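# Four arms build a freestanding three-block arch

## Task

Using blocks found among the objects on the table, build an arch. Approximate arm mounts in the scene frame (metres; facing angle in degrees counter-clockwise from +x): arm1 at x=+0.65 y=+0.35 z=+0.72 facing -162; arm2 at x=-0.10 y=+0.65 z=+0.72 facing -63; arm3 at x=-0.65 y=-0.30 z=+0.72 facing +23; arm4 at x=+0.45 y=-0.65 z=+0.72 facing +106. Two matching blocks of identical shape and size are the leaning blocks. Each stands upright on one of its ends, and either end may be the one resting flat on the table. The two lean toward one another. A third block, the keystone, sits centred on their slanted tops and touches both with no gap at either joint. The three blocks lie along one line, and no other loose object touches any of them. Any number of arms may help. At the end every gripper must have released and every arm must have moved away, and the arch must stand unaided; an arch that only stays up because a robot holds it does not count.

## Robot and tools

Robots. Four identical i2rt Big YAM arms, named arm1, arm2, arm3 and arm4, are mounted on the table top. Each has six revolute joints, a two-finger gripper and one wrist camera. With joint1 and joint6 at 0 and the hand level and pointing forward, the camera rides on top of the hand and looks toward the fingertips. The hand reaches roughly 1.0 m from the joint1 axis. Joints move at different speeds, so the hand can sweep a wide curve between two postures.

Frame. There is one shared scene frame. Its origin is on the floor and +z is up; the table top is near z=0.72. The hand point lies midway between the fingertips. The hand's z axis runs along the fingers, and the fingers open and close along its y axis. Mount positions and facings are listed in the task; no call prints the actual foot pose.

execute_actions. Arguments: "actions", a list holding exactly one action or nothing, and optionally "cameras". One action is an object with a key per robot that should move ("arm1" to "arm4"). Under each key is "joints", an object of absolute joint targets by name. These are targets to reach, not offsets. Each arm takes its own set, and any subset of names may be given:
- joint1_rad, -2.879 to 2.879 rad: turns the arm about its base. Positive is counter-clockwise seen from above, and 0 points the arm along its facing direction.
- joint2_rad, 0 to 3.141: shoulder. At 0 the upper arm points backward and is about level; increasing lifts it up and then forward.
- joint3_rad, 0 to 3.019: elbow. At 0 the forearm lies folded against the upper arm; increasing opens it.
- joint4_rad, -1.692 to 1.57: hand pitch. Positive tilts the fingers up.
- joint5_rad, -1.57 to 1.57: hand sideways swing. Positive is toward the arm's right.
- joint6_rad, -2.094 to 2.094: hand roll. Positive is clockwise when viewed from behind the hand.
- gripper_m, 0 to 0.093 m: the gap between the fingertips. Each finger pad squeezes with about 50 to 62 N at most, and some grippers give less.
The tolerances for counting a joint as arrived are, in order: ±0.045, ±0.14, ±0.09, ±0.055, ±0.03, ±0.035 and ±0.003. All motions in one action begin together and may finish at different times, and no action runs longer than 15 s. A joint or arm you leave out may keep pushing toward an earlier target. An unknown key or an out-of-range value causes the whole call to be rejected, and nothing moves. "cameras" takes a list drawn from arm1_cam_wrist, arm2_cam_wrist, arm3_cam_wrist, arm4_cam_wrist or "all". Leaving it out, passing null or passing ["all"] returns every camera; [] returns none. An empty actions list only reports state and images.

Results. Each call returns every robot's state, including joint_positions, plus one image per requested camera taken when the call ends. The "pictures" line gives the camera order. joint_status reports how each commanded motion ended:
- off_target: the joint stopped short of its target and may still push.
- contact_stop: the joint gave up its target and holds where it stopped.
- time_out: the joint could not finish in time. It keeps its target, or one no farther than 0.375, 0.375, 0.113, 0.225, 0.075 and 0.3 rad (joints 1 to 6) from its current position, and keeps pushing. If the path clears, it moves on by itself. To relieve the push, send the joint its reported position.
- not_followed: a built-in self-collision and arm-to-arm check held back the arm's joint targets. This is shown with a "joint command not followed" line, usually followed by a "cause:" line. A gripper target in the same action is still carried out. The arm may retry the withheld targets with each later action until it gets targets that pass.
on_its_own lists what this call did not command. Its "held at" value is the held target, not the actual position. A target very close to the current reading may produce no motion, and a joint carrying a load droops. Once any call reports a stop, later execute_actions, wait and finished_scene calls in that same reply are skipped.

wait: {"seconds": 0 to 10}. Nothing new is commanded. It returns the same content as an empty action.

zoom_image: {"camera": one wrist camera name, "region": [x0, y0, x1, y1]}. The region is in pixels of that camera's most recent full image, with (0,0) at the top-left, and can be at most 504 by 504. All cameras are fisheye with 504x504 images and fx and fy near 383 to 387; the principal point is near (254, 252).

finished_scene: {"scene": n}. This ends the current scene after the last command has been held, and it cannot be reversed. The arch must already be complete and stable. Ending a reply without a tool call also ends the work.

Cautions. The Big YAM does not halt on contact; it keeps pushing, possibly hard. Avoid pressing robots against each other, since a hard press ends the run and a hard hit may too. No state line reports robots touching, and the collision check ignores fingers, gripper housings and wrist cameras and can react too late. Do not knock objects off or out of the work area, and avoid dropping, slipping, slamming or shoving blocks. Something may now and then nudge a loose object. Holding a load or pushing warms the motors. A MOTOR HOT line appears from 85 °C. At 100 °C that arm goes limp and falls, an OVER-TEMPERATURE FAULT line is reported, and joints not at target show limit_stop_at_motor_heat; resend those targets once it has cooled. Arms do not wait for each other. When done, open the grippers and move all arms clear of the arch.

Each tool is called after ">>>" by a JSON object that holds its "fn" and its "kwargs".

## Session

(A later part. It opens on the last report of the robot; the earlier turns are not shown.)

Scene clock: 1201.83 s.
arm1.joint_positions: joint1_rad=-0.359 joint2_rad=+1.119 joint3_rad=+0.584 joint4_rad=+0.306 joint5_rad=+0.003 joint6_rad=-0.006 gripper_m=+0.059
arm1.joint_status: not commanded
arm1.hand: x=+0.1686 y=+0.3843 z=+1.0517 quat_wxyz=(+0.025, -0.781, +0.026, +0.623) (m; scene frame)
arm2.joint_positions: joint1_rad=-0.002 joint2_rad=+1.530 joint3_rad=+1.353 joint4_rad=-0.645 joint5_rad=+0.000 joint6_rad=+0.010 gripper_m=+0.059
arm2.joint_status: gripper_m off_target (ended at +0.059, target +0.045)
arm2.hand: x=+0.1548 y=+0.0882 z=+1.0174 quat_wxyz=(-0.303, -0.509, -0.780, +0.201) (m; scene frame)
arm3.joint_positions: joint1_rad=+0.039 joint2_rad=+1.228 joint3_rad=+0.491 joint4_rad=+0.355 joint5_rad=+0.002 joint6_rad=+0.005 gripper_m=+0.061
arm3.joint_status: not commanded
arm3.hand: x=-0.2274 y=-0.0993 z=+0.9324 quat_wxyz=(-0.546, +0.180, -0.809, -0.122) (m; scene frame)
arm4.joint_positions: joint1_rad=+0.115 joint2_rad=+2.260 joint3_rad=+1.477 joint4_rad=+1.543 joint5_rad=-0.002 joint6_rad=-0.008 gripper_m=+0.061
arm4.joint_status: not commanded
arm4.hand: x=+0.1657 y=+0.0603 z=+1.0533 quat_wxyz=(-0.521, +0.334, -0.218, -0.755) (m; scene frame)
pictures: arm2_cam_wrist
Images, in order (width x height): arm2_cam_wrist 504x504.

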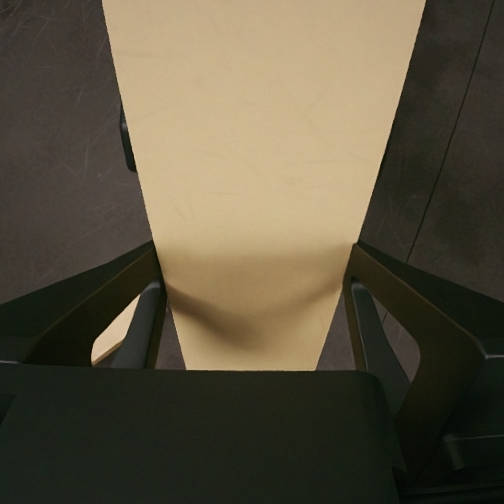

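>>> {"fn": "execute_actions", "kwargs": {"actions": [{"arm4":{"joints":{"gripper_m":0.093}}}], "cameras": []}}

>>> {"fn": "execute_actions", "kwargs": {"actions": [{"arm2":{"joints":{"joint2_rad":1.3,"joint3_rad":1.45,"joint4_rad":-0.95}}}], "cameras": []}}

>>> {"fn": "execute_actions", "kwargs": {"actions": [{"arm2":{"joints":{"joint1_rad":-0.426,"joint3_rad":1.55,"joint4_rad":-1.69,"joint6_rad":1.12}},"arm4":{"joints":{"joint1_rad":0.456,"joint2_rad":1.49,"joint3_rad":0.58,"joint4_rad":0.99}},"arm3":{"joints":{"joint1_rad":0.06,"joint2_rad":1.55,"joint3_rad":0.62,"joint4_rad":0.65}}}], "cameras": ["arm4_cam_wrist"]}}

>>> {"fn": "execute_actions", "kwargs": {"actions": [{"arm1":{"joints":{"joint1_rad":0.17,"joint2_rad":1.7,"joint3_rad":0.95,"joint4_rad":0.62}}}], "cameras": ["arm4_cam_wrist"]}}

Scene clock: 1213.77 s.
arm1.joint_positions: joint1_rad=-0.359 joint2_rad=+1.119 joint3_rad=+0.584 joint4_rad=+0.306 joint5_rad=+0.003 joint6_rad=-0.006 gripper_m=+0.059
arm1.joint_status: not commanded
arm1.hand: x=+0.1686 y=+0.3843 z=+1.0517 quat_wxyz=(+0.025, -0.781, +0.026, +0.623) (m; scene frame)
arm2.joint_positions: joint1_rad=-0.002 joint2_rad=+1.532 joint3_rad=+1.353 joint4_rad=-0.645 joint5_rad=-0.001 joint6_rad=+0.010 gripper_m=+0.059
arm2.joint_status: not commanded
arm2.hand: x=+0.1550 y=+0.0880 z=+1.0161 quat_wxyz=(-0.302, -0.509, -0.781, +0.200) (m; scene frame)
arm3.joint_positions: joint1_rad=+0.039 joint2_rad=+1.228 joint3_rad=+0.491 joint4_rad=+0.355 joint5_rad=+0.002 joint6_rad=+0.005 gripper_m=+0.061
arm3.joint_status: not commanded
arm3.hand: x=-0.2274 y=-0.0993 z=+0.9324 quat_wxyz=(-0.546, +0.180, -0.809, -0.122) (m; scene frame)
arm4.joint_positions: joint1_rad=+0.115 joint2_rad=+2.251 joint3_rad=+1.477 joint4_rad=+1.556 joint5_rad=-0.002 joint6_rad=-0.008 gripper_m=+0.093
arm4.joint_status: all done
arm4.hand: x=+0.1668 y=+0.0571 z=+1.0621 quat_wxyz=(-0.523, +0.326, -0.212, -0.759) (m; scene frame)
pictures: none
No camera images: the call's "cameras" was empty. Leave "cameras" out to get every camera's image.

Scene clock: 1215.07 s.
arm1.joint_positions: joint1_rad=-0.359 joint2_rad=+1.119 joint3_rad=+0.584 joint4_rad=+0.306 joint5_rad=+0.003 joint6_rad=-0.006 gripper_m=+0.059
arm1.joint_status: not commanded
arm1.hand: x=+0.1686 y=+0.3843 z=+1.0517 quat_wxyz=(+0.025, -0.781, +0.026, +0.623) (m; scene frame)
arm2.joint_positions: joint1_rad=-0.002 joint2_rad=+1.304 joint3_rad=+1.399 joint4_rad=-0.954 joint5_rad=-0.001 joint6_rad=+0.010 gripper_m=+0.059
arm2.joint_status: all done
arm2.hand: x=+0.1198 y=+0.1698 z=+1.1171 quat_wxyz=(-0.289, -0.512, -0.786, +0.192) (m; scene frame)
arm3.joint_positions: joint1_rad=+0.039 joint2_rad=+1.228 joint3_rad=+0.491 joint4_rad=+0.355 joint5_rad=+0.002 joint6_rad=+0.005 gripper_m=+0.061
arm3.joint_status: not commanded
arm3.hand: x=-0.2274 y=-0.0993 z=+0.9324 quat_wxyz=(-0.546, +0.180, -0.809, -0.122) (m; scene frame)
arm4.joint_positions: joint1_rad=+0.115 joint2_rad=+2.251 joint3_rad=+1.477 joint4_rad=+1.556 joint5_rad=-0.002 joint6_rad=-0.008 gripper_m=+0.093
arm4.joint_status: not commanded
arm4.hand: x=+0.1668 y=+0.0571 z=+1.0621 quat_wxyz=(-0.523, +0.326, -0.212, -0.759) (m; scene frame)
pictures: none
No camera images: the call's "cameras" was empty. Leave "cameras" out to get every camera's image.

Scene clock: 1217.00 s.
arm1.joint_positions: joint1_rad=-0.359 joint2_rad=+1.119 joint3_rad=+0.584 joint4_rad=+0.306 joint5_rad=+0.003 joint6_rad=-0.006 gripper_m=+0.059
arm1.joint_status: not commanded
arm1.hand: x=+0.1686 y=+0.3843 z=+1.0517 quat_wxyz=(+0.025, -0.781, +0.026, +0.623) (m; scene frame)
arm2.joint_positions: joint1_rad=-0.433 joint2_rad=+1.311 joint3_rad=+1.493 joint4_rad=-1.672 joint5_rad=+0.002 joint6_rad=+1.108 gripper_m=+0.059
arm2.joint_status: all done
joint sent to its limit — the command would take arm2.joint4_rad past its lower limit, so that joint was sent only as far as its limit.
arm2.hand: x=-0.1004 y=+0.2668 z=+1.0941 quat_wxyz=(-0.038, -0.974, -0.224, +0.017) (m; scene frame)
arm3.joint_positions: joint1_rad=+0.048 joint2_rad=+1.559 joint3_rad=+0.568 joint4_rad=+0.609 joint5_rad=+0.002 joint6_rad=+0.005 gripper_m=+0.061
arm3.joint_status: all done
arm3.hand: x=-0.1812 y=-0.0726 z=+0.8695 quat_wxyz=(-0.546, +0.183, -0.808, -0.125) (m; scene frame)
arm4.joint_positions: joint1_rad=+0.456 joint2_rad=+1.490 joint3_rad=+0.576 joint4_rad=+0.998 joint5_rad=-0.002 joint6_rad=-0.008 gripper_m=+0.093
arm4.joint_status: all done
arm4.hand: x=+0.0941 y=-0.2455 z=+1.0053 quat_wxyz=(-0.308, +0.623, -0.277, -0.664) (m; scene frame)
pictures: arm4_cam_wrist
Images, in order (width x height): arm4_cam_wrist 504x504.

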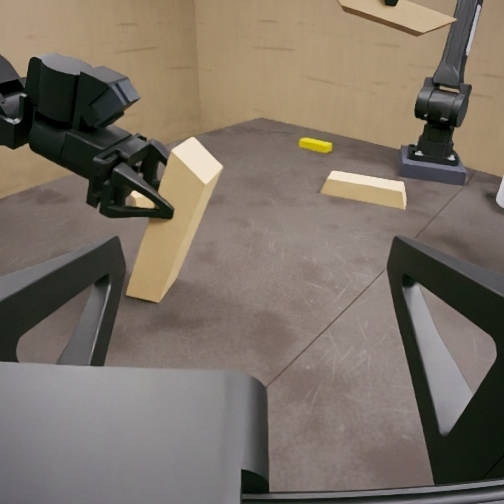

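Scene clock: 1218.50 s.
arm1.joint_positions: joint1_rad=+0.180 joint2_rad=+1.738 joint3_rad=+0.908 joint4_rad=+0.586 joint5_rad=-0.004 joint6_rad=-0.005 gripper_m=+0.059
arm1.joint_status: all done
arm1.hand: x=+0.0742 y=+0.0565 z=+0.9528 quat_wxyz=(-0.142, -0.764, -0.187, +0.601) (m; scene frame)
arm2.joint_positions: joint1_rad=-0.433 joint2_rad=+1.311 joint3_rad=+1.493 joint4_rad=-1.672 joint5_rad=+0.002 joint6_rad=+1.108 gripper_m=+0.059
arm2.joint_status: not commanded
arm2.hand: x=-0.1004 y=+0.2668 z=+1.0941 quat_wxyz=(-0.038, -0.974, -0.224, +0.017) (m; scene frame)
arm3.joint_positions: joint1_rad=+0.048 joint2_rad=+1.559 joint3_rad=+0.568 joint4_rad=+0.609 joint5_rad=+0.002 joint6_rad=+0.005 gripper_m=+0.061
arm3.joint_status: not commanded
arm3.hand: x=-0.1812 y=-0.0726 z=+0.8695 quat_wxyz=(-0.546, +0.183, -0.808, -0.125) (m; scene frame)
arm4.joint_positions: joint1_rad=+0.456 joint2_rad=+1.490 joint3_rad=+0.576 joint4_rad=+0.998 joint5_rad=-0.002 joint6_rad=-0.008 gripper_m=+0.093
arm4.joint_status: not commanded
arm4.hand: x=+0.0941 y=-0.2455 z=+1.0053 quat_wxyz=(-0.308, +0.623, -0.277, -0.664) (m; scene frame)
pictures: arm4_cam_wrist
Images, in order (width x height): arm4_cam_wrist 504x504.

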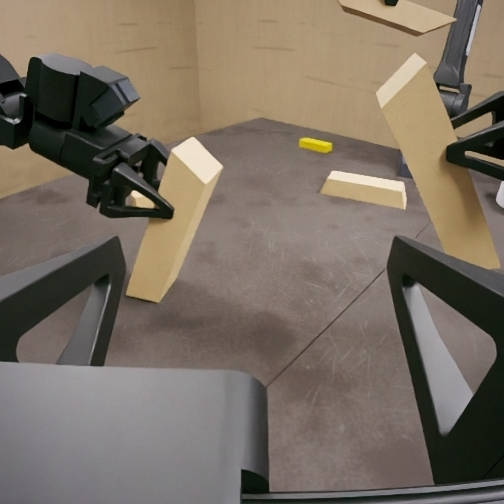

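>>> {"fn": "execute_actions", "kwargs": {"actions": [{"arm3":{"joints":{"joint1_rad":0.065,"joint2_rad":1.62,"joint3_rad":0.68,"joint4_rad":0.73}},"arm1":{"joints":{"joint1_rad":0.155,"joint2_rad":2.0,"joint3_rad":1.2,"joint4_rad":0.72}}}], "cameras": ["arm4_cam_wrist"]}}

Scene clock: 1233.53 s.
arm1.joint_positions: joint1_rad=+0.165 joint2_rad=+2.030 joint3_rad=+1.140 joint4_rad=+0.680 joint5_rad=-0.004 joint6_rad=-0.005 gripper_m=+0.059
arm1.joint_status: all done
arm1.hand: x=-0.0049 y=+0.0288 z=+0.8927 quat_wxyz=(-0.140, -0.756, -0.179, +0.614) (m; scene frame)
arm2.joint_positions: joint1_rad=-0.433 joint2_rad=+1.311 joint3_rad=+1.493 joint4_rad=-1.672 joint5_rad=+0.002 joint6_rad=+1.108 gripper_m=+0.059
arm2.joint_status: not commanded
arm2.hand: x=-0.1004 y=+0.2668 z=+1.0941 quat_wxyz=(-0.038, -0.974, -0.224, +0.017) (m; scene frame)
arm3.joint_positions: joint1_rad=+0.051 joint2_rad=+1.625 joint3_rad=+0.618 joint4_rad=+0.684 joint5_rad=+0.002 joint6_rad=+0.005 gripper_m=+0.061
arm3.joint_status: all done
arm3.hand: x=-0.1597 y=-0.0600 z=+0.8747 quat_wxyz=(-0.569, +0.181, -0.791, -0.131) (m; scene frame)
arm4.joint_positions: joint1_rad=+0.456 joint2_rad=+1.490 joint3_rad=+0.576 joint4_rad=+0.998 joint5_rad=-0.002 joint6_rad=-0.008 gripper_m=+0.093
arm4.joint_status: not commanded
arm4.hand: x=+0.0941 y=-0.2455 z=+1.0053 quat_wxyz=(-0.308, +0.623, -0.277, -0.664) (m; scene frame)
pictures: arm4_cam_wrist
Images, in order (width x height): arm4_cam_wrist 504x504.

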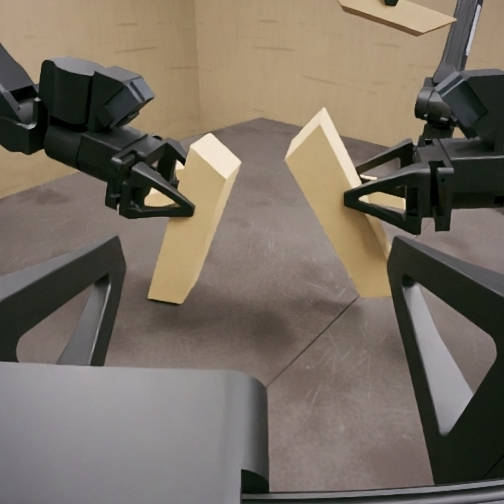

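>>> {"fn": "execute_actions", "kwargs": {"actions": [{"arm3":{"joints":{"joint2_rad":1.65}},"arm1":{"joints":{"joint2_rad":2.05,"joint3_rad":1.1,"joint4_rad":1.02}}}], "cameras": ["arm4_cam_wrist"]}}

Scene clock: 1241.03 s.
arm1.joint_positions: joint1_rad=+0.165 joint2_rad=+2.064 joint3_rad=+1.083 joint4_rad=+0.971 joint5_rad=-0.004 joint6_rad=-0.005 gripper_m=+0.059
arm1.joint_status: all done
arm1.hand: x=+0.0060 y=+0.0340 z=+0.9136 quat_wxyz=(-0.157, -0.690, -0.164, +0.687) (m; scene frame)
arm2.joint_positions: joint1_rad=-0.433 joint2_rad=+1.311 joint3_rad=+1.493 joint4_rad=-1.672 joint5_rad=+0.002 joint6_rad=+1.108 gripper_m=+0.059
arm2.joint_status: not commanded
arm2.hand: x=-0.1004 y=+0.2668 z=+1.0941 quat_wxyz=(-0.038, -0.974, -0.224, +0.017) (m; scene frame)
arm3.joint_positions: joint1_rad=+0.051 joint2_rad=+1.640 joint3_rad=+0.621 joint4_rad=+0.692 joint5_rad=+0.002 joint6_rad=+0.005 gripper_m=+0.061
arm3.joint_status: all done
arm3.hand: x=-0.1583 y=-0.0594 z=+0.8701 quat_wxyz=(-0.568, +0.181, -0.792, -0.131) (m; scene frame)
arm4.joint_positions: joint1_rad=+0.456 joint2_rad=+1.490 joint3_rad=+0.576 joint4_rad=+0.998 joint5_rad=-0.002 joint6_rad=-0.008 gripper_m=+0.093
arm4.joint_status: not commanded
arm4.hand: x=+0.0941 y=-0.2455 z=+1.0053 quat_wxyz=(-0.308, +0.623, -0.277, -0.664) (m; scene frame)
pictures: arm4_cam_wrist
Images, in order (width x height): arm4_cam_wrist 504x504.

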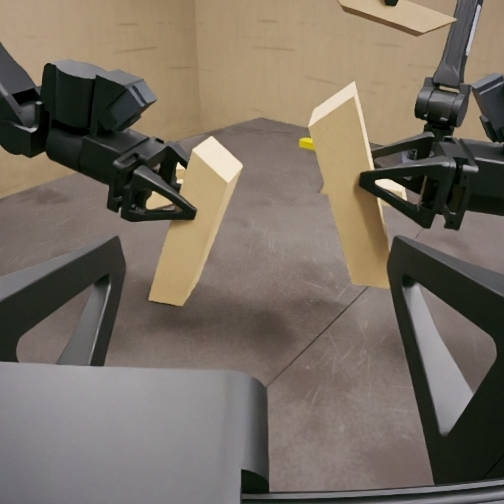

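>>> {"fn": "execute_actions", "kwargs": {"actions": [{"arm1":{"joints":{"joint2_rad":2.13,"joint4_rad":1.0}}}], "cameras": ["arm4_cam_wrist"]}}

Scene clock: 1247.20 s.
arm1.joint_positions: joint1_rad=+0.165 joint2_rad=+2.156 joint3_rad=+1.083 joint4_rad=+0.971 joint5_rad=-0.004 joint6_rad=-0.005 gripper_m=+0.059
arm1.joint_status: all done
arm1.hand: x=+0.0099 y=+0.0362 z=+0.8493 quat_wxyz=(-0.150, -0.721, -0.171, +0.654) (m; scene frame)
arm2.joint_positions: joint1_rad=-0.433 joint2_rad=+1.311 joint3_rad=+1.493 joint4_rad=-1.672 joint5_rad=+0.002 joint6_rad=+1.108 gripper_m=+0.059
arm2.joint_status: not commanded
arm2.hand: x=-0.1004 y=+0.2668 z=+1.0941 quat_wxyz=(-0.038, -0.974, -0.224, +0.017) (m; scene frame)
arm3.joint_positions: joint1_rad=+0.051 joint2_rad=+1.640 joint3_rad=+0.621 joint4_rad=+0.692 joint5_rad=+0.002 joint6_rad=+0.005 gripper_m=+0.061
arm3.joint_status: not commanded
arm3.hand: x=-0.1583 y=-0.0594 z=+0.8701 quat_wxyz=(-0.568, +0.181, -0.792, -0.131) (m; scene frame)
arm4.joint_positions: joint1_rad=+0.456 joint2_rad=+1.490 joint3_rad=+0.576 joint4_rad=+0.998 joint5_rad=-0.002 joint6_rad=-0.008 gripper_m=+0.093
arm4.joint_status: not commanded
arm4.hand: x=+0.0941 y=-0.2455 z=+1.0053 quat_wxyz=(-0.308, +0.623, -0.277, -0.664) (m; scene frame)
pictures: arm4_cam_wrist
Images, in order (width x height): arm4_cam_wrist 504x504.

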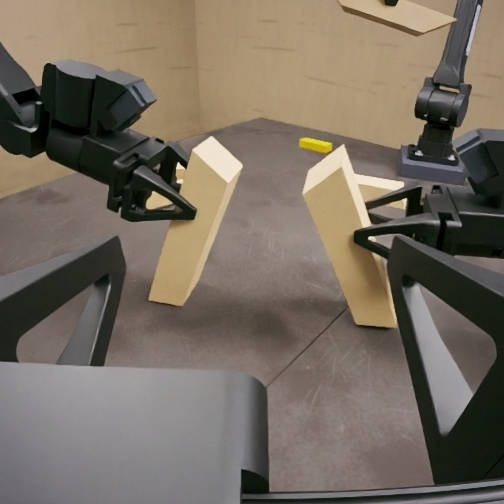

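>>> {"fn": "execute_actions", "kwargs": {"actions": [{"arm2":{"joints":{"joint1_rad":-0.42,"joint2_rad":2.02,"joint3_rad":2.25,"joint4_rad":-1.66,"joint5_rad":0.2}},"arm3":{"joints":{"joint2_rad":1.67,"joint4_rad":0.75}}}], "cameras": ["arm4_cam_wrist","arm2_cam_wrist"]}}

Scene clock: 1256.10 s.
arm1.joint_positions: joint1_rad=+0.165 joint2_rad=+2.156 joint3_rad=+1.083 joint4_rad=+0.971 joint5_rad=-0.004 joint6_rad=-0.005 gripper_m=+0.059
arm1.joint_status: not commanded
arm1.hand: x=+0.0099 y=+0.0362 z=+0.8493 quat_wxyz=(-0.150, -0.721, -0.171, +0.654) (m; scene frame)
arm2.joint_positions: joint1_rad=-0.433 joint2_rad=+2.068 joint3_rad=+2.188 joint4_rad=-1.662 joint5_rad=+0.195 joint6_rad=+1.110 gripper_m=+0.059
arm2.joint_status: all done
arm2.hand: x=-0.1375 y=+0.0042 z=+0.9915 quat_wxyz=(+0.009, -0.970, -0.221, +0.104) (m; scene frame)
arm3.joint_positions: joint1_rad=+0.051 joint2_rad=+1.650 joint3_rad=+0.621 joint4_rad=+0.715 joint5_rad=+0.002 joint6_rad=+0.005 gripper_m=+0.061
arm3.joint_status: all done
arm3.hand: x=-0.1571 y=-0.0585 z=+0.8700 quat_wxyz=(-0.573, +0.181, -0.789, -0.132) (m; scene frame)
arm4.joint_positions: joint1_rad=+0.456 joint2_rad=+1.490 joint3_rad=+0.576 joint4_rad=+0.998 joint5_rad=-0.002 joint6_rad=-0.008 gripper_m=+0.093
arm4.joint_status: not commanded
arm4.hand: x=+0.0941 y=-0.2455 z=+1.0053 quat_wxyz=(-0.308, +0.623, -0.277, -0.664) (m; scene frame)
pictures: arm2_cam_wrist, arm4_cam_wrist
Images, in order (width x height): arm2_cam_wrist 504x504, arm4_cam_wrist 504x504.

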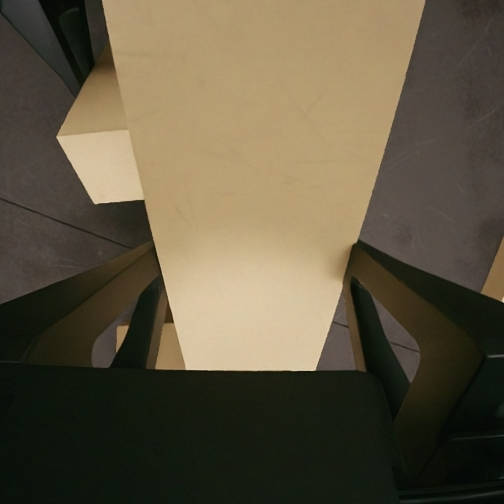

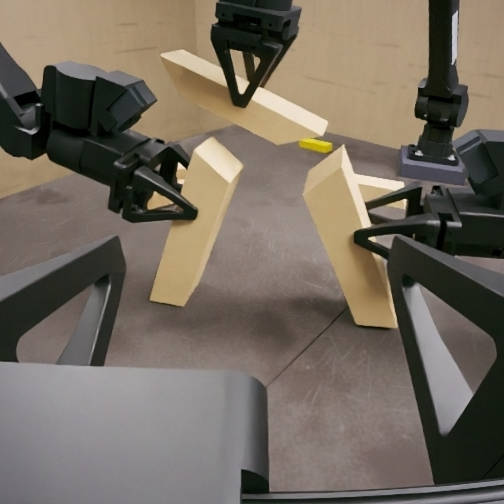

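>>> {"fn": "execute_actions", "kwargs": {"actions": [{"arm2":{"joints":{"joint1_rad":-0.47,"joint3_rad":2.33,"joint4_rad":-1.62,"joint5_rad":-0.2}}}], "cameras": ["arm4_cam_wrist","arm2_cam_wrist","arm3_cam_wrist"]}}

Scene clock: 1263.57 s.
arm1.joint_positions: joint1_rad=+0.165 joint2_rad=+2.156 joint3_rad=+1.083 joint4_rad=+0.971 joint5_rad=-0.004 joint6_rad=-0.005 gripper_m=+0.059
arm1.joint_status: not commanded
arm1.hand: x=+0.0099 y=+0.0362 z=+0.8493 quat_wxyz=(-0.150, -0.721, -0.171, +0.654) (m; scene frame)
arm2.joint_positions: joint1_rad=-0.464 joint2_rad=+2.060 joint3_rad=+2.272 joint4_rad=-1.629 joint5_rad=-0.195 joint6_rad=+1.110 gripper_m=+0.059
arm2.joint_status: all done
arm2.hand: x=-0.0917 y=-0.0187 z=+1.0297 quat_wxyz=(-0.097, -0.969, -0.214, -0.069) (m; scene frame)
arm3.joint_positions: joint1_rad=+0.051 joint2_rad=+1.650 joint3_rad=+0.621 joint4_rad=+0.715 joint5_rad=+0.002 joint6_rad=+0.005 gripper_m=+0.061
arm3.joint_status: not commanded
arm3.hand: x=-0.1571 y=-0.0585 z=+0.8700 quat_wxyz=(-0.573, +0.181, -0.789, -0.132) (m; scene frame)
arm4.joint_positions: joint1_rad=+0.456 joint2_rad=+1.490 joint3_rad=+0.576 joint4_rad=+0.998 joint5_rad=-0.002 joint6_rad=-0.008 gripper_m=+0.093
arm4.joint_status: not commanded
arm4.hand: x=+0.0941 y=-0.2455 z=+1.0053 quat_wxyz=(-0.308, +0.623, -0.277, -0.664) (m; scene frame)
pictures: arm2_cam_wrist, arm3_cam_wrist, arm4_cam_wrist
Images, in order (width x height): arm2_cam_wrist 504x504, arm3_cam_wrist 504x504, arm4_cam_wrist 504x504.

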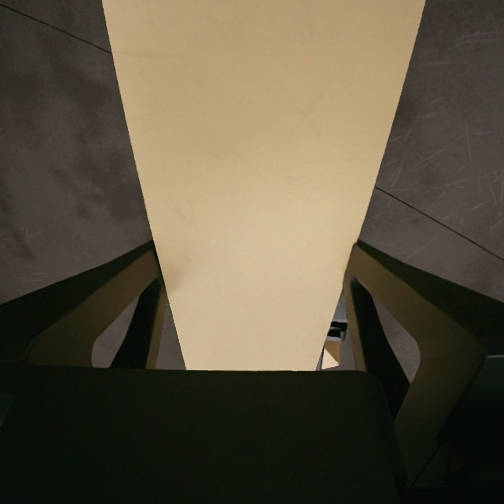

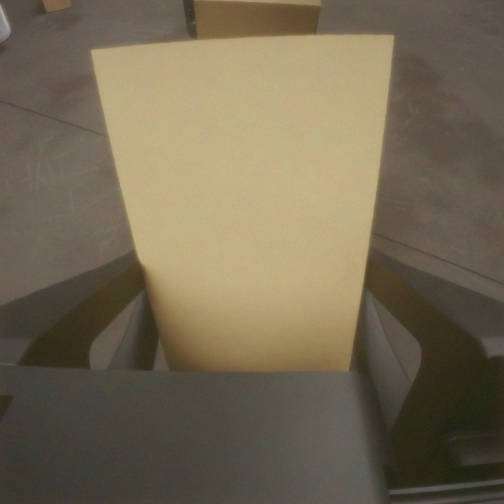

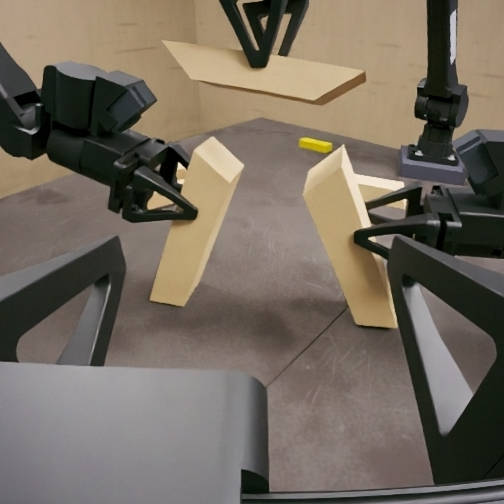

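>>> {"fn": "execute_actions", "kwargs": {"actions": [{"arm2":{"joints":{"joint1_rad":-0.45,"joint2_rad":2.13,"joint4_rad":-1.69,"joint5_rad":-0.24}}}], "cameras": ["arm4_cam_wrist","arm1_cam_wrist","arm3_cam_wrist"]}}

Scene clock: 1272.43 s.
arm1.joint_positions: joint1_rad=+0.165 joint2_rad=+2.156 joint3_rad=+1.083 joint4_rad=+0.971 joint5_rad=-0.004 joint6_rad=-0.005 gripper_m=+0.059
arm1.joint_status: not commanded
arm1.hand: x=+0.0099 y=+0.0362 z=+0.8493 quat_wxyz=(-0.150, -0.721, -0.171, +0.654) (m; scene frame)
arm2.joint_positions: joint1_rad=-0.463 joint2_rad=+2.158 joint3_rad=+2.276 joint4_rad=-1.672 joint5_rad=-0.235 joint6_rad=+1.110 gripper_m=+0.059
arm2.joint_status: all done
joint sent to its limit — the command would take arm2.joint4_rad past its lower limit, so that joint was sent only as far as its limit.
arm2.hand: x=-0.0850 y=-0.0202 z=+0.9686 quat_wxyz=(-0.037, -0.972, -0.208, -0.105) (m; scene frame)
arm3.joint_positions: joint1_rad=+0.051 joint2_rad=+1.650 joint3_rad=+0.621 joint4_rad=+0.715 joint5_rad=+0.002 joint6_rad=+0.005 gripper_m=+0.061
arm3.joint_status: not commanded
arm3.hand: x=-0.1571 y=-0.0585 z=+0.8700 quat_wxyz=(-0.573, +0.181, -0.789, -0.132) (m; scene frame)
arm4.joint_positions: joint1_rad=+0.456 joint2_rad=+1.490 joint3_rad=+0.576 joint4_rad=+0.998 joint5_rad=-0.002 joint6_rad=-0.008 gripper_m=+0.093
arm4.joint_status: not commanded
arm4.hand: x=+0.0941 y=-0.2455 z=+1.0053 quat_wxyz=(-0.308, +0.623, -0.277, -0.664) (m; scene frame)
pictures: arm1_cam_wrist, arm3_cam_wrist, arm4_cam_wrist
Images, in order (width x height): arm1_cam_wrist 504x504, arm3_cam_wrist 504x504, arm4_cam_wrist 504x504.

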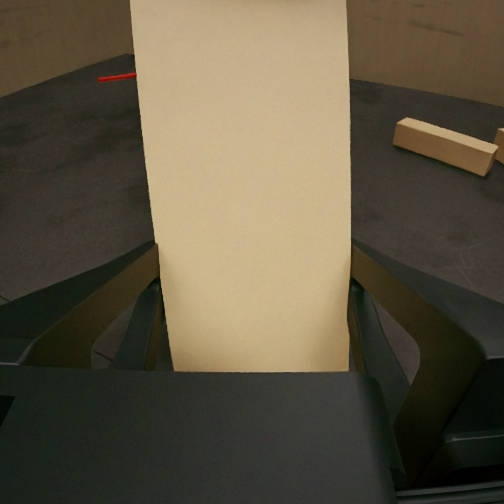

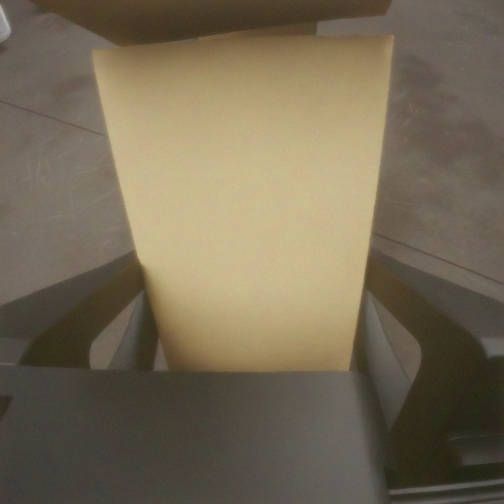

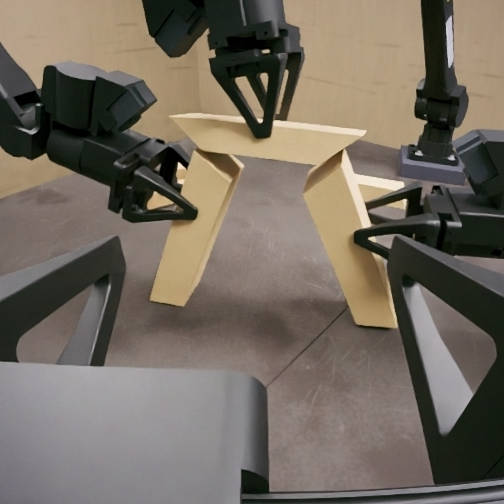

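>>> {"fn": "execute_actions", "kwargs": {"actions": [{"arm2":{"joints":{"joint5_rad":-0.34,"joint6_rad":1.05}}}], "cameras": []}}

>>> {"fn": "execute_actions", "kwargs": {"actions": [{"arm2":{"joints":{"joint2_rad":2.19}}}], "cameras": ["arm4_cam_wrist","arm1_cam_wrist","arm3_cam_wrist"]}}

Scene clock: 1285.40 s.
arm1.joint_positions: joint1_rad=+0.165 joint2_rad=+2.156 joint3_rad=+1.083 joint4_rad=+0.971 joint5_rad=-0.003 joint6_rad=-0.003 gripper_m=+0.059
arm1.joint_status: not commanded
arm1.hand: x=+0.0098 y=+0.0363 z=+0.8493 quat_wxyz=(-0.150, -0.721, -0.170, +0.654) (m; scene frame)
arm2.joint_positions: joint1_rad=-0.463 joint2_rad=+2.158 joint3_rad=+2.276 joint4_rad=-1.672 joint5_rad=-0.330 joint6_rad=+1.061 gripper_m=+0.059
arm2.joint_status: all done
arm2.hand: x=-0.0693 y=-0.0207 z=+0.9730 quat_wxyz=(-0.052, -0.960, -0.231, -0.149) (m; scene frame)
arm3.joint_positions: joint1_rad=+0.051 joint2_rad=+1.650 joint3_rad=+0.621 joint4_rad=+0.715 joint5_rad=+0.002 joint6_rad=+0.005 gripper_m=+0.061
arm3.joint_status: not commanded
arm3.hand: x=-0.1571 y=-0.0585 z=+0.8700 quat_wxyz=(-0.573, +0.181, -0.789, -0.132) (m; scene frame)
arm4.joint_positions: joint1_rad=+0.456 joint2_rad=+1.490 joint3_rad=+0.576 joint4_rad=+0.998 joint5_rad=-0.002 joint6_rad=-0.008 gripper_m=+0.093
arm4.joint_status: not commanded
arm4.hand: x=+0.0941 y=-0.2455 z=+1.0053 quat_wxyz=(-0.308, +0.623, -0.277, -0.664) (m; scene frame)
pictures: none
No camera images: the call's "cameras" was empty. Leave "cameras" out to get every camera's image.

Scene clock: 1286.17 s.
arm1.joint_positions: joint1_rad=+0.165 joint2_rad=+2.157 joint3_rad=+1.073 joint4_rad=+0.971 joint5_rad=-0.003 joint6_rad=-0.003 gripper_m=+0.059
arm1.joint_status: not commanded
arm1.hand: x=+0.0133 y=+0.0380 z=+0.8445 quat_wxyz=(-0.149, -0.725, -0.171, +0.650) (m; scene frame)
arm2.joint_positions: joint1_rad=-0.463 joint2_rad=+2.175 joint3_rad=+2.277 joint4_rad=-1.672 joint5_rad=-0.334 joint6_rad=+1.060 gripper_m=+0.059
arm2.joint_status: all done
arm2.hand: x=-0.0689 y=-0.0224 z=+0.9625 quat_wxyz=(-0.045, -0.960, -0.230, -0.153) (m; scene frame)
arm3.joint_positions: joint1_rad=+0.051 joint2_rad=+1.650 joint3_rad=+0.621 joint4_rad=+0.715 joint5_rad=+0.002 joint6_rad=+0.005 gripper_m=+0.061
arm3.joint_status: not commanded
arm3.hand: x=-0.1571 y=-0.0585 z=+0.8700 quat_wxyz=(-0.573, +0.181, -0.789, -0.132) (m; scene frame)
arm4.joint_positions: joint1_rad=+0.456 joint2_rad=+1.490 joint3_rad=+0.576 joint4_rad=+0.998 joint5_rad=-0.002 joint6_rad=-0.008 gripper_m=+0.093
arm4.joint_status: not commanded
arm4.hand: x=+0.0941 y=-0.2455 z=+1.0053 quat_wxyz=(-0.308, +0.623, -0.277, -0.664) (m; scene frame)
pictures: arm1_cam_wrist, arm3_cam_wrist, arm4_cam_wrist
Images, in order (width x height): arm1_cam_wrist 504x504, arm3_cam_wrist 504x504, arm4_cam_wrist 504x504.

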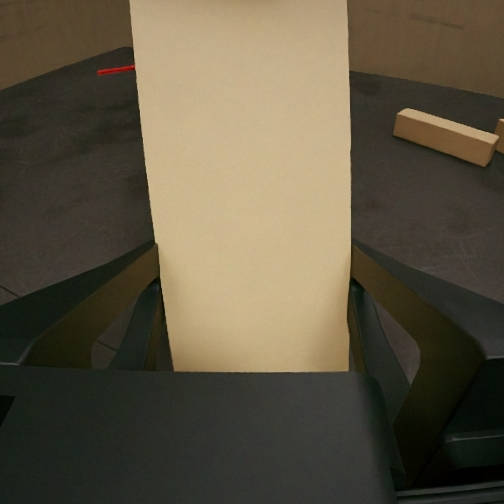

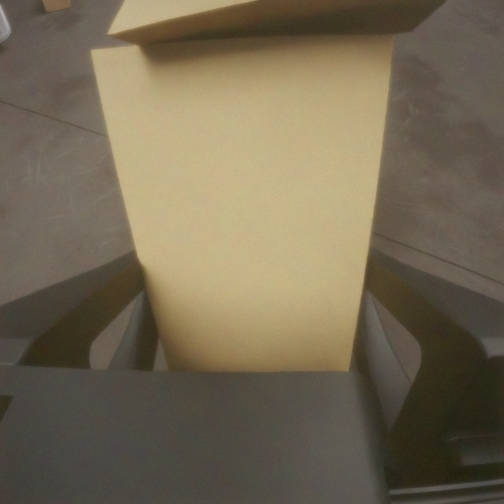

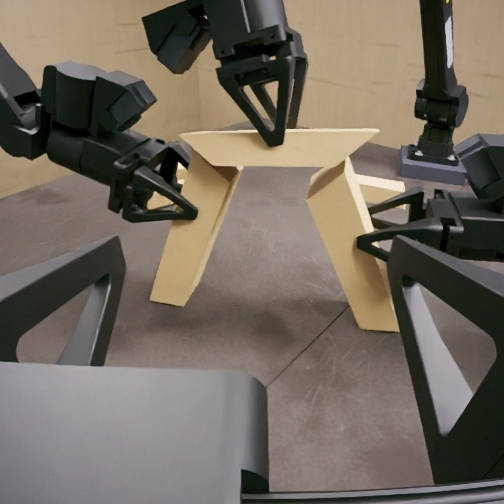

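>>> {"fn": "execute_actions", "kwargs": {"actions": [{"arm2":{"joints":{"joint2_rad":2.12,"joint3_rad":2.22}}}], "cameras": ["arm4_cam_wrist","arm3_cam_wrist"]}}

>>> {"fn": "execute_actions", "kwargs": {"actions": [{"arm2":{"joints":{"gripper_m":0.093}}}], "cameras": []}}

>>> {"fn": "execute_actions", "kwargs": {"actions": [{"arm2":{"joints":{"joint2_rad":1.95,"joint5_rad":0,"joint1_rad":-0.42}}}]}}

Scene clock: 1295.63 s.
arm1.joint_positions: joint1_rad=+0.158 joint2_rad=+2.157 joint3_rad=+1.069 joint4_rad=+0.971 joint5_rad=+0.003 joint6_rad=+0.021 gripper_m=+0.059
arm1.joint_status: not commanded
arm1.hand: x=+0.0117 y=+0.0440 z=+0.8430 quat_wxyz=(-0.152, -0.729, -0.158, +0.648) (m; scene frame)
arm2.joint_positions: joint1_rad=-0.464 joint2_rad=+2.151 joint3_rad=+2.232 joint4_rad=-1.670 joint5_rad=-0.333 joint6_rad=+1.060 gripper_m=+0.059
arm2.joint_status: all done
arm2.hand: x=-0.0695 y=-0.0121 z=+0.9604 quat_wxyz=(-0.036, -0.961, -0.228, -0.156) (m; scene frame)
arm3.joint_positions: joint1_rad=+0.051 joint2_rad=+1.650 joint3_rad=+0.621 joint4_rad=+0.715 joint5_rad=+0.002 joint6_rad=+0.005 gripper_m=+0.061
arm3.joint_status: not commanded
arm3.hand: x=-0.1571 y=-0.0585 z=+0.8700 quat_wxyz=(-0.573, +0.181, -0.789, -0.132) (m; scene frame)
arm4.joint_positions: joint1_rad=+0.456 joint2_rad=+1.490 joint3_rad=+0.576 joint4_rad=+0.998 joint5_rad=-0.002 joint6_rad=-0.008 gripper_m=+0.093
arm4.joint_status: not commanded
arm4.hand: x=+0.0941 y=-0.2455 z=+1.0053 quat_wxyz=(-0.308, +0.623, -0.277, -0.664) (m; scene frame)
pictures: arm3_cam_wrist, arm4_cam_wrist
Images, in order (width x height): arm3_cam_wrist 504x504, arm4_cam_wrist 504x504.

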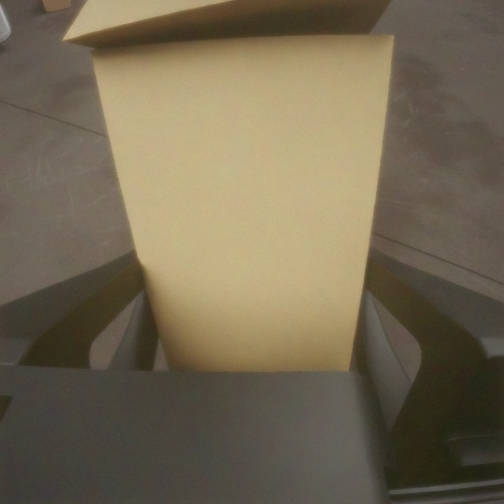

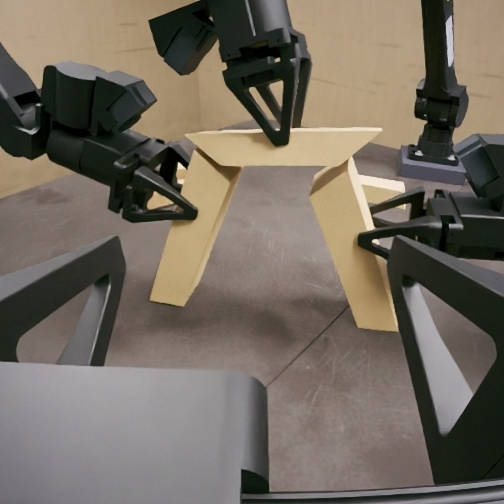

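Scene clock: 1296.27 s.
arm1.joint_positions: joint1_rad=+0.158 joint2_rad=+2.157 joint3_rad=+1.069 joint4_rad=+0.971 joint5_rad=+0.003 joint6_rad=+0.012 gripper_m=+0.059
arm1.joint_status: not commanded
arm1.hand: x=+0.0117 y=+0.0440 z=+0.8430 quat_wxyz=(-0.149, -0.728, -0.161, +0.649) (m; scene frame)
arm2.joint_positions: joint1_rad=-0.461 joint2_rad=+2.151 joint3_rad=+2.220 joint4_rad=-1.671 joint5_rad=-0.336 joint6_rad=+1.060 gripper_m=+0.093
arm2.joint_status: all done
arm2.hand: x=-0.0668 y=-0.0093 z=+0.9565 quat_wxyz=(-0.030, -0.960, -0.228, -0.159) (m; scene frame)
arm3.joint_positions: joint1_rad=+0.051 joint2_rad=+1.651 joint3_rad=+0.621 joint4_rad=+0.716 joint5_rad=+0.002 joint6_rad=+0.005 gripper_m=+0.061
arm3.joint_status: not commanded
arm3.hand: x=-0.1571 y=-0.0585 z=+0.8701 quat_wxyz=(-0.573, +0.181, -0.788, -0.132) (m; scene frame)
arm4.joint_positions: joint1_rad=+0.456 joint2_rad=+1.490 joint3_rad=+0.576 joint4_rad=+0.998 joint5_rad=-0.002 joint6_rad=-0.008 gripper_m=+0.093
arm4.joint_status: not commanded
arm4.hand: x=+0.0941 y=-0.2455 z=+1.0053 quat_wxyz=(-0.308, +0.623, -0.277, -0.664) (m; scene frame)
pictures: none
No camera images: the call's "cameras" was empty. Leave "cameras" out to get every camera's image.

Scene clock: 1297.50 s.
arm1.joint_positions: joint1_rad=+0.158 joint2_rad=+2.157 joint3_rad=+1.069 joint4_rad=+0.971 joint5_rad=+0.003 joint6_rad=+0.012 gripper_m=+0.059
arm1.joint_status: not commanded
arm1.hand: x=+0.0117 y=+0.0440 z=+0.8430 quat_wxyz=(-0.149, -0.728, -0.161, +0.649) (m; scene frame)
arm2.joint_positions: joint1_rad=-0.423 joint2_rad=+1.938 joint3_rad=+2.208 joint4_rad=-1.673 joint5_rad=-0.004 joint6_rad=+1.060 gripper_m=+0.093
arm2.joint_status: all done
arm2.hand: x=-0.0962 y=+0.0220 z=+1.0756 quat_wxyz=(-0.081, -0.964, -0.252, +0.026) (m; scene frame)
arm3.joint_positions: joint1_rad=+0.051 joint2_rad=+1.651 joint3_rad=+0.621 joint4_rad=+0.716 joint5_rad=+0.002 joint6_rad=+0.005 gripper_m=+0.061
arm3.joint_status: not commanded
arm3.hand: x=-0.1571 y=-0.0585 z=+0.8701 quat_wxyz=(-0.573, +0.181, -0.788, -0.132) (m; scene frame)
arm4.joint_positions: joint1_rad=+0.456 joint2_rad=+1.490 joint3_rad=+0.576 joint4_rad=+0.998 joint5_rad=-0.002 joint6_rad=-0.008 gripper_m=+0.093
arm4.joint_status: not commanded
arm4.hand: x=+0.0941 y=-0.2455 z=+1.0053 quat_wxyz=(-0.308, +0.623, -0.277, -0.664) (m; scene frame)
pictures: arm1_cam_wrist, arm2_cam_wrist, arm3_cam_wrist, arm4_cam_wrist
Images, in order (width x height): arm1_cam_wrist 504x504, arm2_cam_wrist 504x504, arm3_cam_wrist 504x504, arm4_cam_wrist 504x504.

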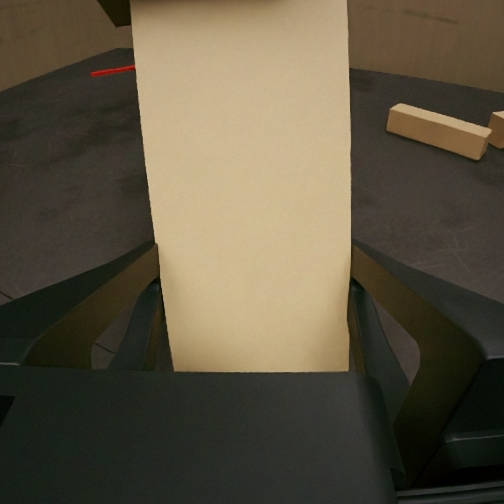

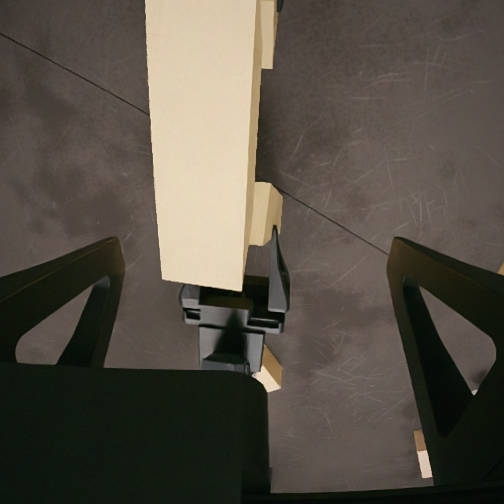

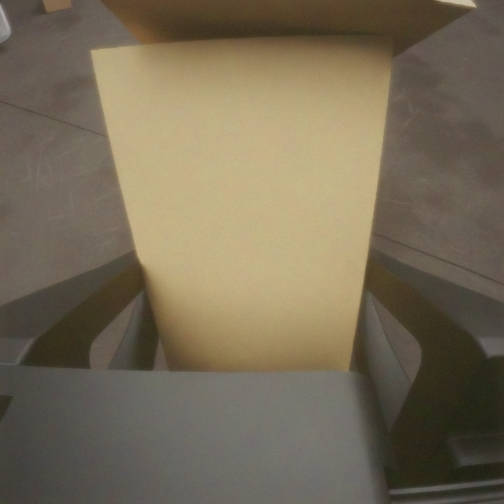

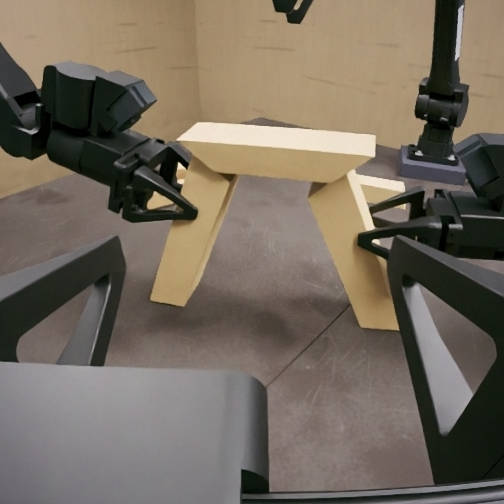

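>>> {"fn": "execute_actions", "kwargs": {"actions": [{"arm2":{"joints":{"joint1_rad":-0.385,"joint2_rad":2.1,"joint3_rad":2.28,"joint4_rad":-1.66,"joint6_rad":1.15}}}], "cameras": ["arm2_cam_wrist","arm4_cam_wrist"]}}

Scene clock: 1306.90 s.
arm1.joint_positions: joint1_rad=+0.158 joint2_rad=+2.157 joint3_rad=+1.069 joint4_rad=+0.971 joint5_rad=+0.003 joint6_rad=+0.012 gripper_m=+0.059
arm1.joint_status: not commanded
arm1.hand: x=+0.0117 y=+0.0440 z=+0.8430 quat_wxyz=(-0.149, -0.728, -0.161, +0.649) (m; scene frame)
arm2.joint_positions: joint1_rad=-0.391 joint2_rad=+2.127 joint3_rad=+2.244 joint4_rad=-1.668 joint5_rad=-0.004 joint6_rad=+1.138 gripper_m=+0.093
arm2.joint_status: all done
arm2.hand: x=-0.0764 y=-0.0109 z=+0.9712 quat_wxyz=(-0.009, -0.973, -0.230, +0.007) (m; scene frame)
arm3.joint_positions: joint1_rad=+0.051 joint2_rad=+1.651 joint3_rad=+0.621 joint4_rad=+0.716 joint5_rad=+0.002 joint6_rad=+0.005 gripper_m=+0.061
arm3.joint_status: not commanded
arm3.hand: x=-0.1571 y=-0.0585 z=+0.8701 quat_wxyz=(-0.573, +0.181, -0.788, -0.132) (m; scene frame)
arm4.joint_positions: joint1_rad=+0.456 joint2_rad=+1.490 joint3_rad=+0.576 joint4_rad=+0.998 joint5_rad=-0.002 joint6_rad=-0.008 gripper_m=+0.093
arm4.joint_status: not commanded
arm4.hand: x=+0.0941 y=-0.2455 z=+1.0053 quat_wxyz=(-0.308, +0.623, -0.277, -0.664) (m; scene frame)
pictures: arm2_cam_wrist, arm4_cam_wrist
Images, in order (width x height): arm2_cam_wrist 504x504, arm4_cam_wrist 504x504.

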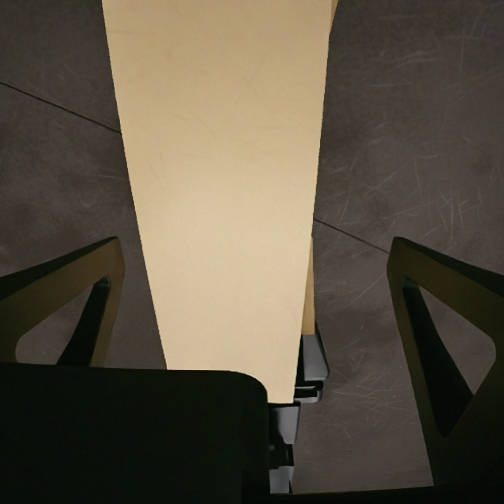

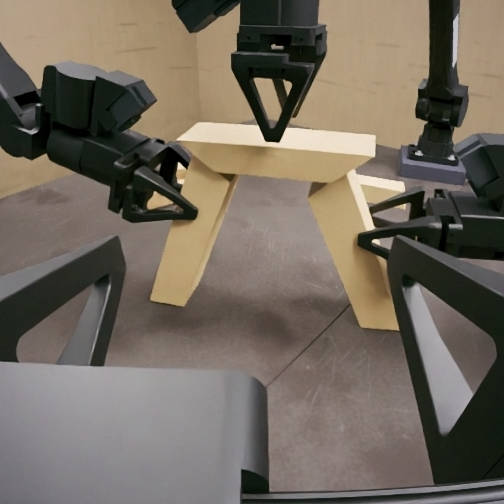

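>>> {"fn": "execute_actions", "kwargs": {"actions": [{"arm2":{"joints":{"joint2_rad":2.145}}}], "cameras": ["arm2_cam_wrist"]}}

>>> {"fn": "execute_actions", "kwargs": {"actions": [{"arm2":{"joints":{"gripper_m":0.05}}}], "cameras": ["arm4_cam_wrist"]}}

>>> {"fn": "execute_actions", "kwargs": {"actions": [{"arm2":{"joints":{"gripper_m":0.093}}}], "cameras": []}}

>>> {"fn": "execute_actions", "kwargs": {"actions": [{"arm2":{"joints":{"joint2_rad":1.95}}}]}}

Scene clock: 1317.00 s.
arm1.joint_positions: joint1_rad=+0.158 joint2_rad=+2.157 joint3_rad=+1.069 joint4_rad=+0.971 joint5_rad=+0.003 joint6_rad=+0.012 gripper_m=+0.059
arm1.joint_status: not commanded
arm1.hand: x=+0.0117 y=+0.0440 z=+0.8430 quat_wxyz=(-0.149, -0.728, -0.161, +0.649) (m; scene frame)
arm2.joint_positions: joint1_rad=-0.391 joint2_rad=+2.127 joint3_rad=+2.244 joint4_rad=-1.668 joint5_rad=-0.004 joint6_rad=+1.138 gripper_m=+0.093
arm2.joint_status: all done
arm2.hand: x=-0.0764 y=-0.0109 z=+0.9712 quat_wxyz=(-0.009, -0.973, -0.230, +0.007) (m; scene frame)
arm3.joint_positions: joint1_rad=+0.051 joint2_rad=+1.651 joint3_rad=+0.621 joint4_rad=+0.716 joint5_rad=+0.002 joint6_rad=+0.005 gripper_m=+0.061
arm3.joint_status: not commanded
arm3.hand: x=-0.1571 y=-0.0585 z=+0.8701 quat_wxyz=(-0.573, +0.181, -0.788, -0.132) (m; scene frame)
arm4.joint_positions: joint1_rad=+0.456 joint2_rad=+1.490 joint3_rad=+0.576 joint4_rad=+0.998 joint5_rad=-0.002 joint6_rad=-0.008 gripper_m=+0.093
arm4.joint_status: not commanded
arm4.hand: x=+0.0941 y=-0.2455 z=+1.0053 quat_wxyz=(-0.308, +0.623, -0.277, -0.664) (m; scene frame)
pictures: arm2_cam_wrist
Images, in order (width x height): arm2_cam_wrist 504x504.

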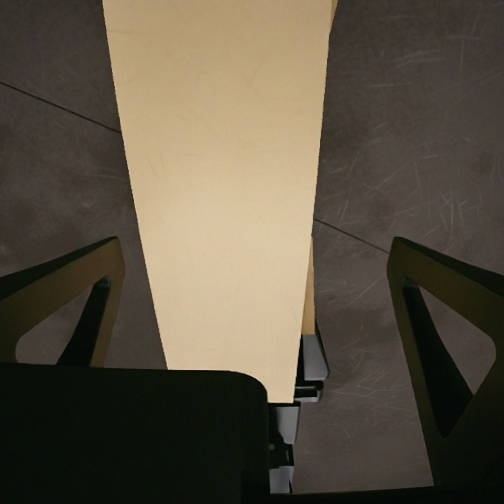

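Scene clock: 1317.57 s.
arm1.joint_positions: joint1_rad=+0.158 joint2_rad=+2.157 joint3_rad=+1.069 joint4_rad=+0.971 joint5_rad=+0.003 joint6_rad=+0.012 gripper_m=+0.059
arm1.joint_status: not commanded
arm1.hand: x=+0.0117 y=+0.0440 z=+0.8430 quat_wxyz=(-0.149, -0.728, -0.161, +0.649) (m; scene frame)
arm2.joint_positions: joint1_rad=-0.391 joint2_rad=+2.127 joint3_rad=+2.244 joint4_rad=-1.668 joint5_rad=-0.004 joint6_rad=+1.139 gripper_m=+0.050
arm2.joint_status: all done
arm2.hand: x=-0.0764 y=-0.0109 z=+0.9712 quat_wxyz=(-0.009, -0.973, -0.230, +0.007) (m; scene frame)
arm3.joint_positions: joint1_rad=+0.051 joint2_rad=+1.651 joint3_rad=+0.621 joint4_rad=+0.716 joint5_rad=+0.002 joint6_rad=+0.005 gripper_m=+0.061
arm3.joint_status: not commanded
arm3.hand: x=-0.1571 y=-0.0585 z=+0.8701 quat_wxyz=(-0.573, +0.181, -0.788, -0.132) (m; scene frame)
arm4.joint_positions: joint1_rad=+0.456 joint2_rad=+1.490 joint3_rad=+0.576 joint4_rad=+0.998 joint5_rad=-0.002 joint6_rad=-0.008 gripper_m=+0.093
arm4.joint_status: not commanded
arm4.hand: x=+0.0941 y=-0.2455 z=+1.0053 quat_wxyz=(-0.308, +0.623, -0.277, -0.664) (m; scene frame)
pictures: arm4_cam_wrist
Images, in order (width x height): arm4_cam_wrist 504x504.

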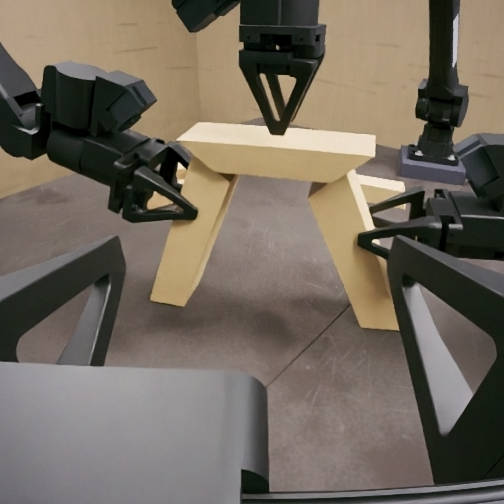

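Scene clock: 1318.13 s.
arm1.joint_positions: joint1_rad=+0.158 joint2_rad=+2.157 joint3_rad=+1.069 joint4_rad=+0.971 joint5_rad=+0.003 joint6_rad=+0.012 gripper_m=+0.059
arm1.joint_status: not commanded
arm1.hand: x=+0.0117 y=+0.0440 z=+0.8430 quat_wxyz=(-0.149, -0.728, -0.161, +0.649) (m; scene frame)
arm2.joint_positions: joint1_rad=-0.391 joint2_rad=+2.127 joint3_rad=+2.244 joint4_rad=-1.668 joint5_rad=-0.004 joint6_rad=+1.139 gripper_m=+0.093
arm2.joint_status: all done
arm2.hand: x=-0.0764 y=-0.0109 z=+0.9712 quat_wxyz=(-0.009, -0.973, -0.229, +0.007) (m; scene frame)
arm3.joint_positions: joint1_rad=+0.051 joint2_rad=+1.651 joint3_rad=+0.621 joint4_rad=+0.716 joint5_rad=+0.002 joint6_rad=+0.005 gripper_m=+0.061
arm3.joint_status: not commanded
arm3.hand: x=-0.1571 y=-0.0585 z=+0.8701 quat_wxyz=(-0.573, +0.181, -0.788, -0.132) (m; scene frame)
arm4.joint_positions: joint1_rad=+0.456 joint2_rad=+1.490 joint3_rad=+0.576 joint4_rad=+0.998 joint5_rad=-0.002 joint6_rad=-0.008 gripper_m=+0.093
arm4.joint_status: not commanded
arm4.hand: x=+0.0941 y=-0.2455 z=+1.0053 quat_wxyz=(-0.308, +0.623, -0.277, -0.664) (m; scene frame)
pictures: none
No camera images: the call's "cameras" was empty. Leave "cameras" out to get every camera's image.

Scene clock: 1319.37 s.
arm1.joint_positions: joint1_rad=+0.158 joint2_rad=+2.157 joint3_rad=+1.069 joint4_rad=+0.971 joint5_rad=+0.003 joint6_rad=+0.012 gripper_m=+0.059
arm1.joint_status: not commanded
arm1.hand: x=+0.0117 y=+0.0440 z=+0.8430 quat_wxyz=(-0.149, -0.728, -0.161, +0.649) (m; scene frame)
arm2.joint_positions: joint1_rad=-0.391 joint2_rad=+1.938 joint3_rad=+2.248 joint4_rad=-1.668 joint5_rad=-0.004 joint6_rad=+1.139 gripper_m=+0.093
arm2.joint_status: all done
arm2.hand: x=-0.0757 y=+0.0158 z=+1.0921 quat_wxyz=(-0.104, -0.968, -0.229, +0.026) (m; scene frame)
arm3.joint_positions: joint1_rad=+0.051 joint2_rad=+1.651 joint3_rad=+0.621 joint4_rad=+0.716 joint5_rad=+0.002 joint6_rad=+0.005 gripper_m=+0.061
arm3.joint_status: not commanded
arm3.hand: x=-0.1571 y=-0.0585 z=+0.8701 quat_wxyz=(-0.573, +0.181, -0.788, -0.132) (m; scene frame)
arm4.joint_positions: joint1_rad=+0.456 joint2_rad=+1.490 joint3_rad=+0.576 joint4_rad=+0.998 joint5_rad=-0.002 joint6_rad=-0.008 gripper_m=+0.093
arm4.joint_status: not commanded
arm4.hand: x=+0.0941 y=-0.2455 z=+1.0053 quat_wxyz=(-0.308, +0.623, -0.277, -0.664) (m; scene frame)
pictures: arm1_cam_wrist, arm2_cam_wrist, arm3_cam_wrist, arm4_cam_wrist
Images, in order (width x height): arm1_cam_wrist 504x504, arm2_cam_wrist 504x504, arm3_cam_wrist 504x504, arm4_cam_wrist 504x504.

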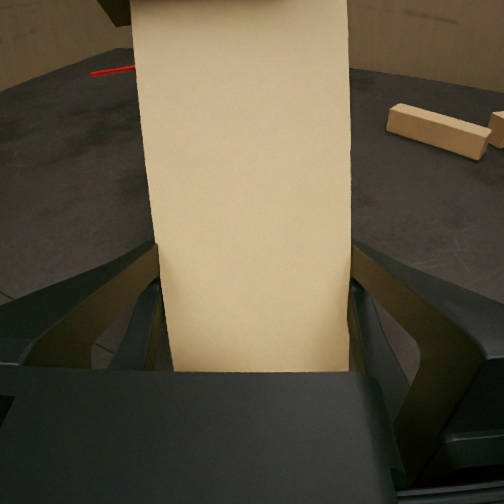

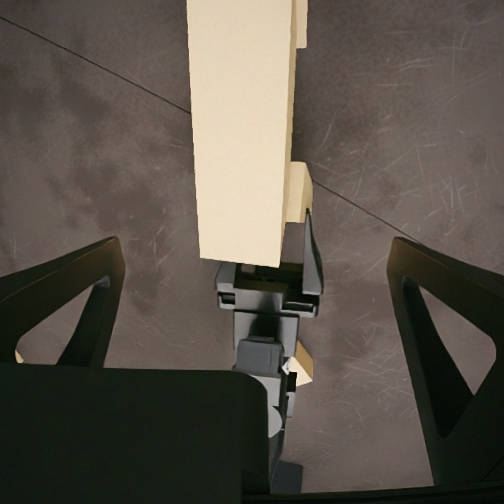

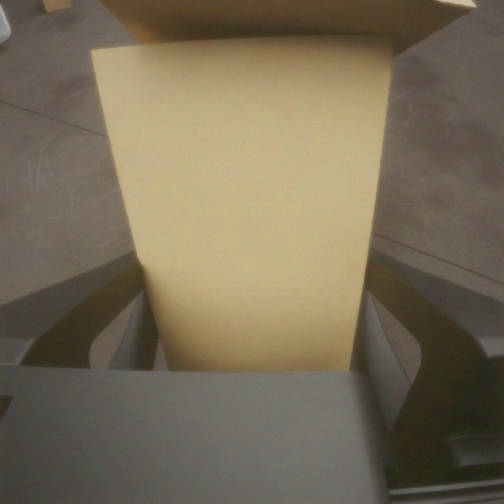

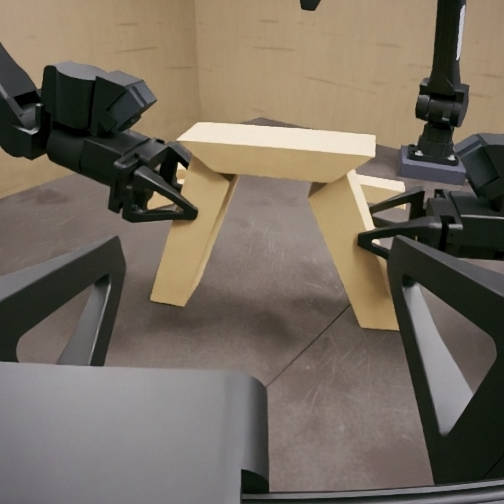

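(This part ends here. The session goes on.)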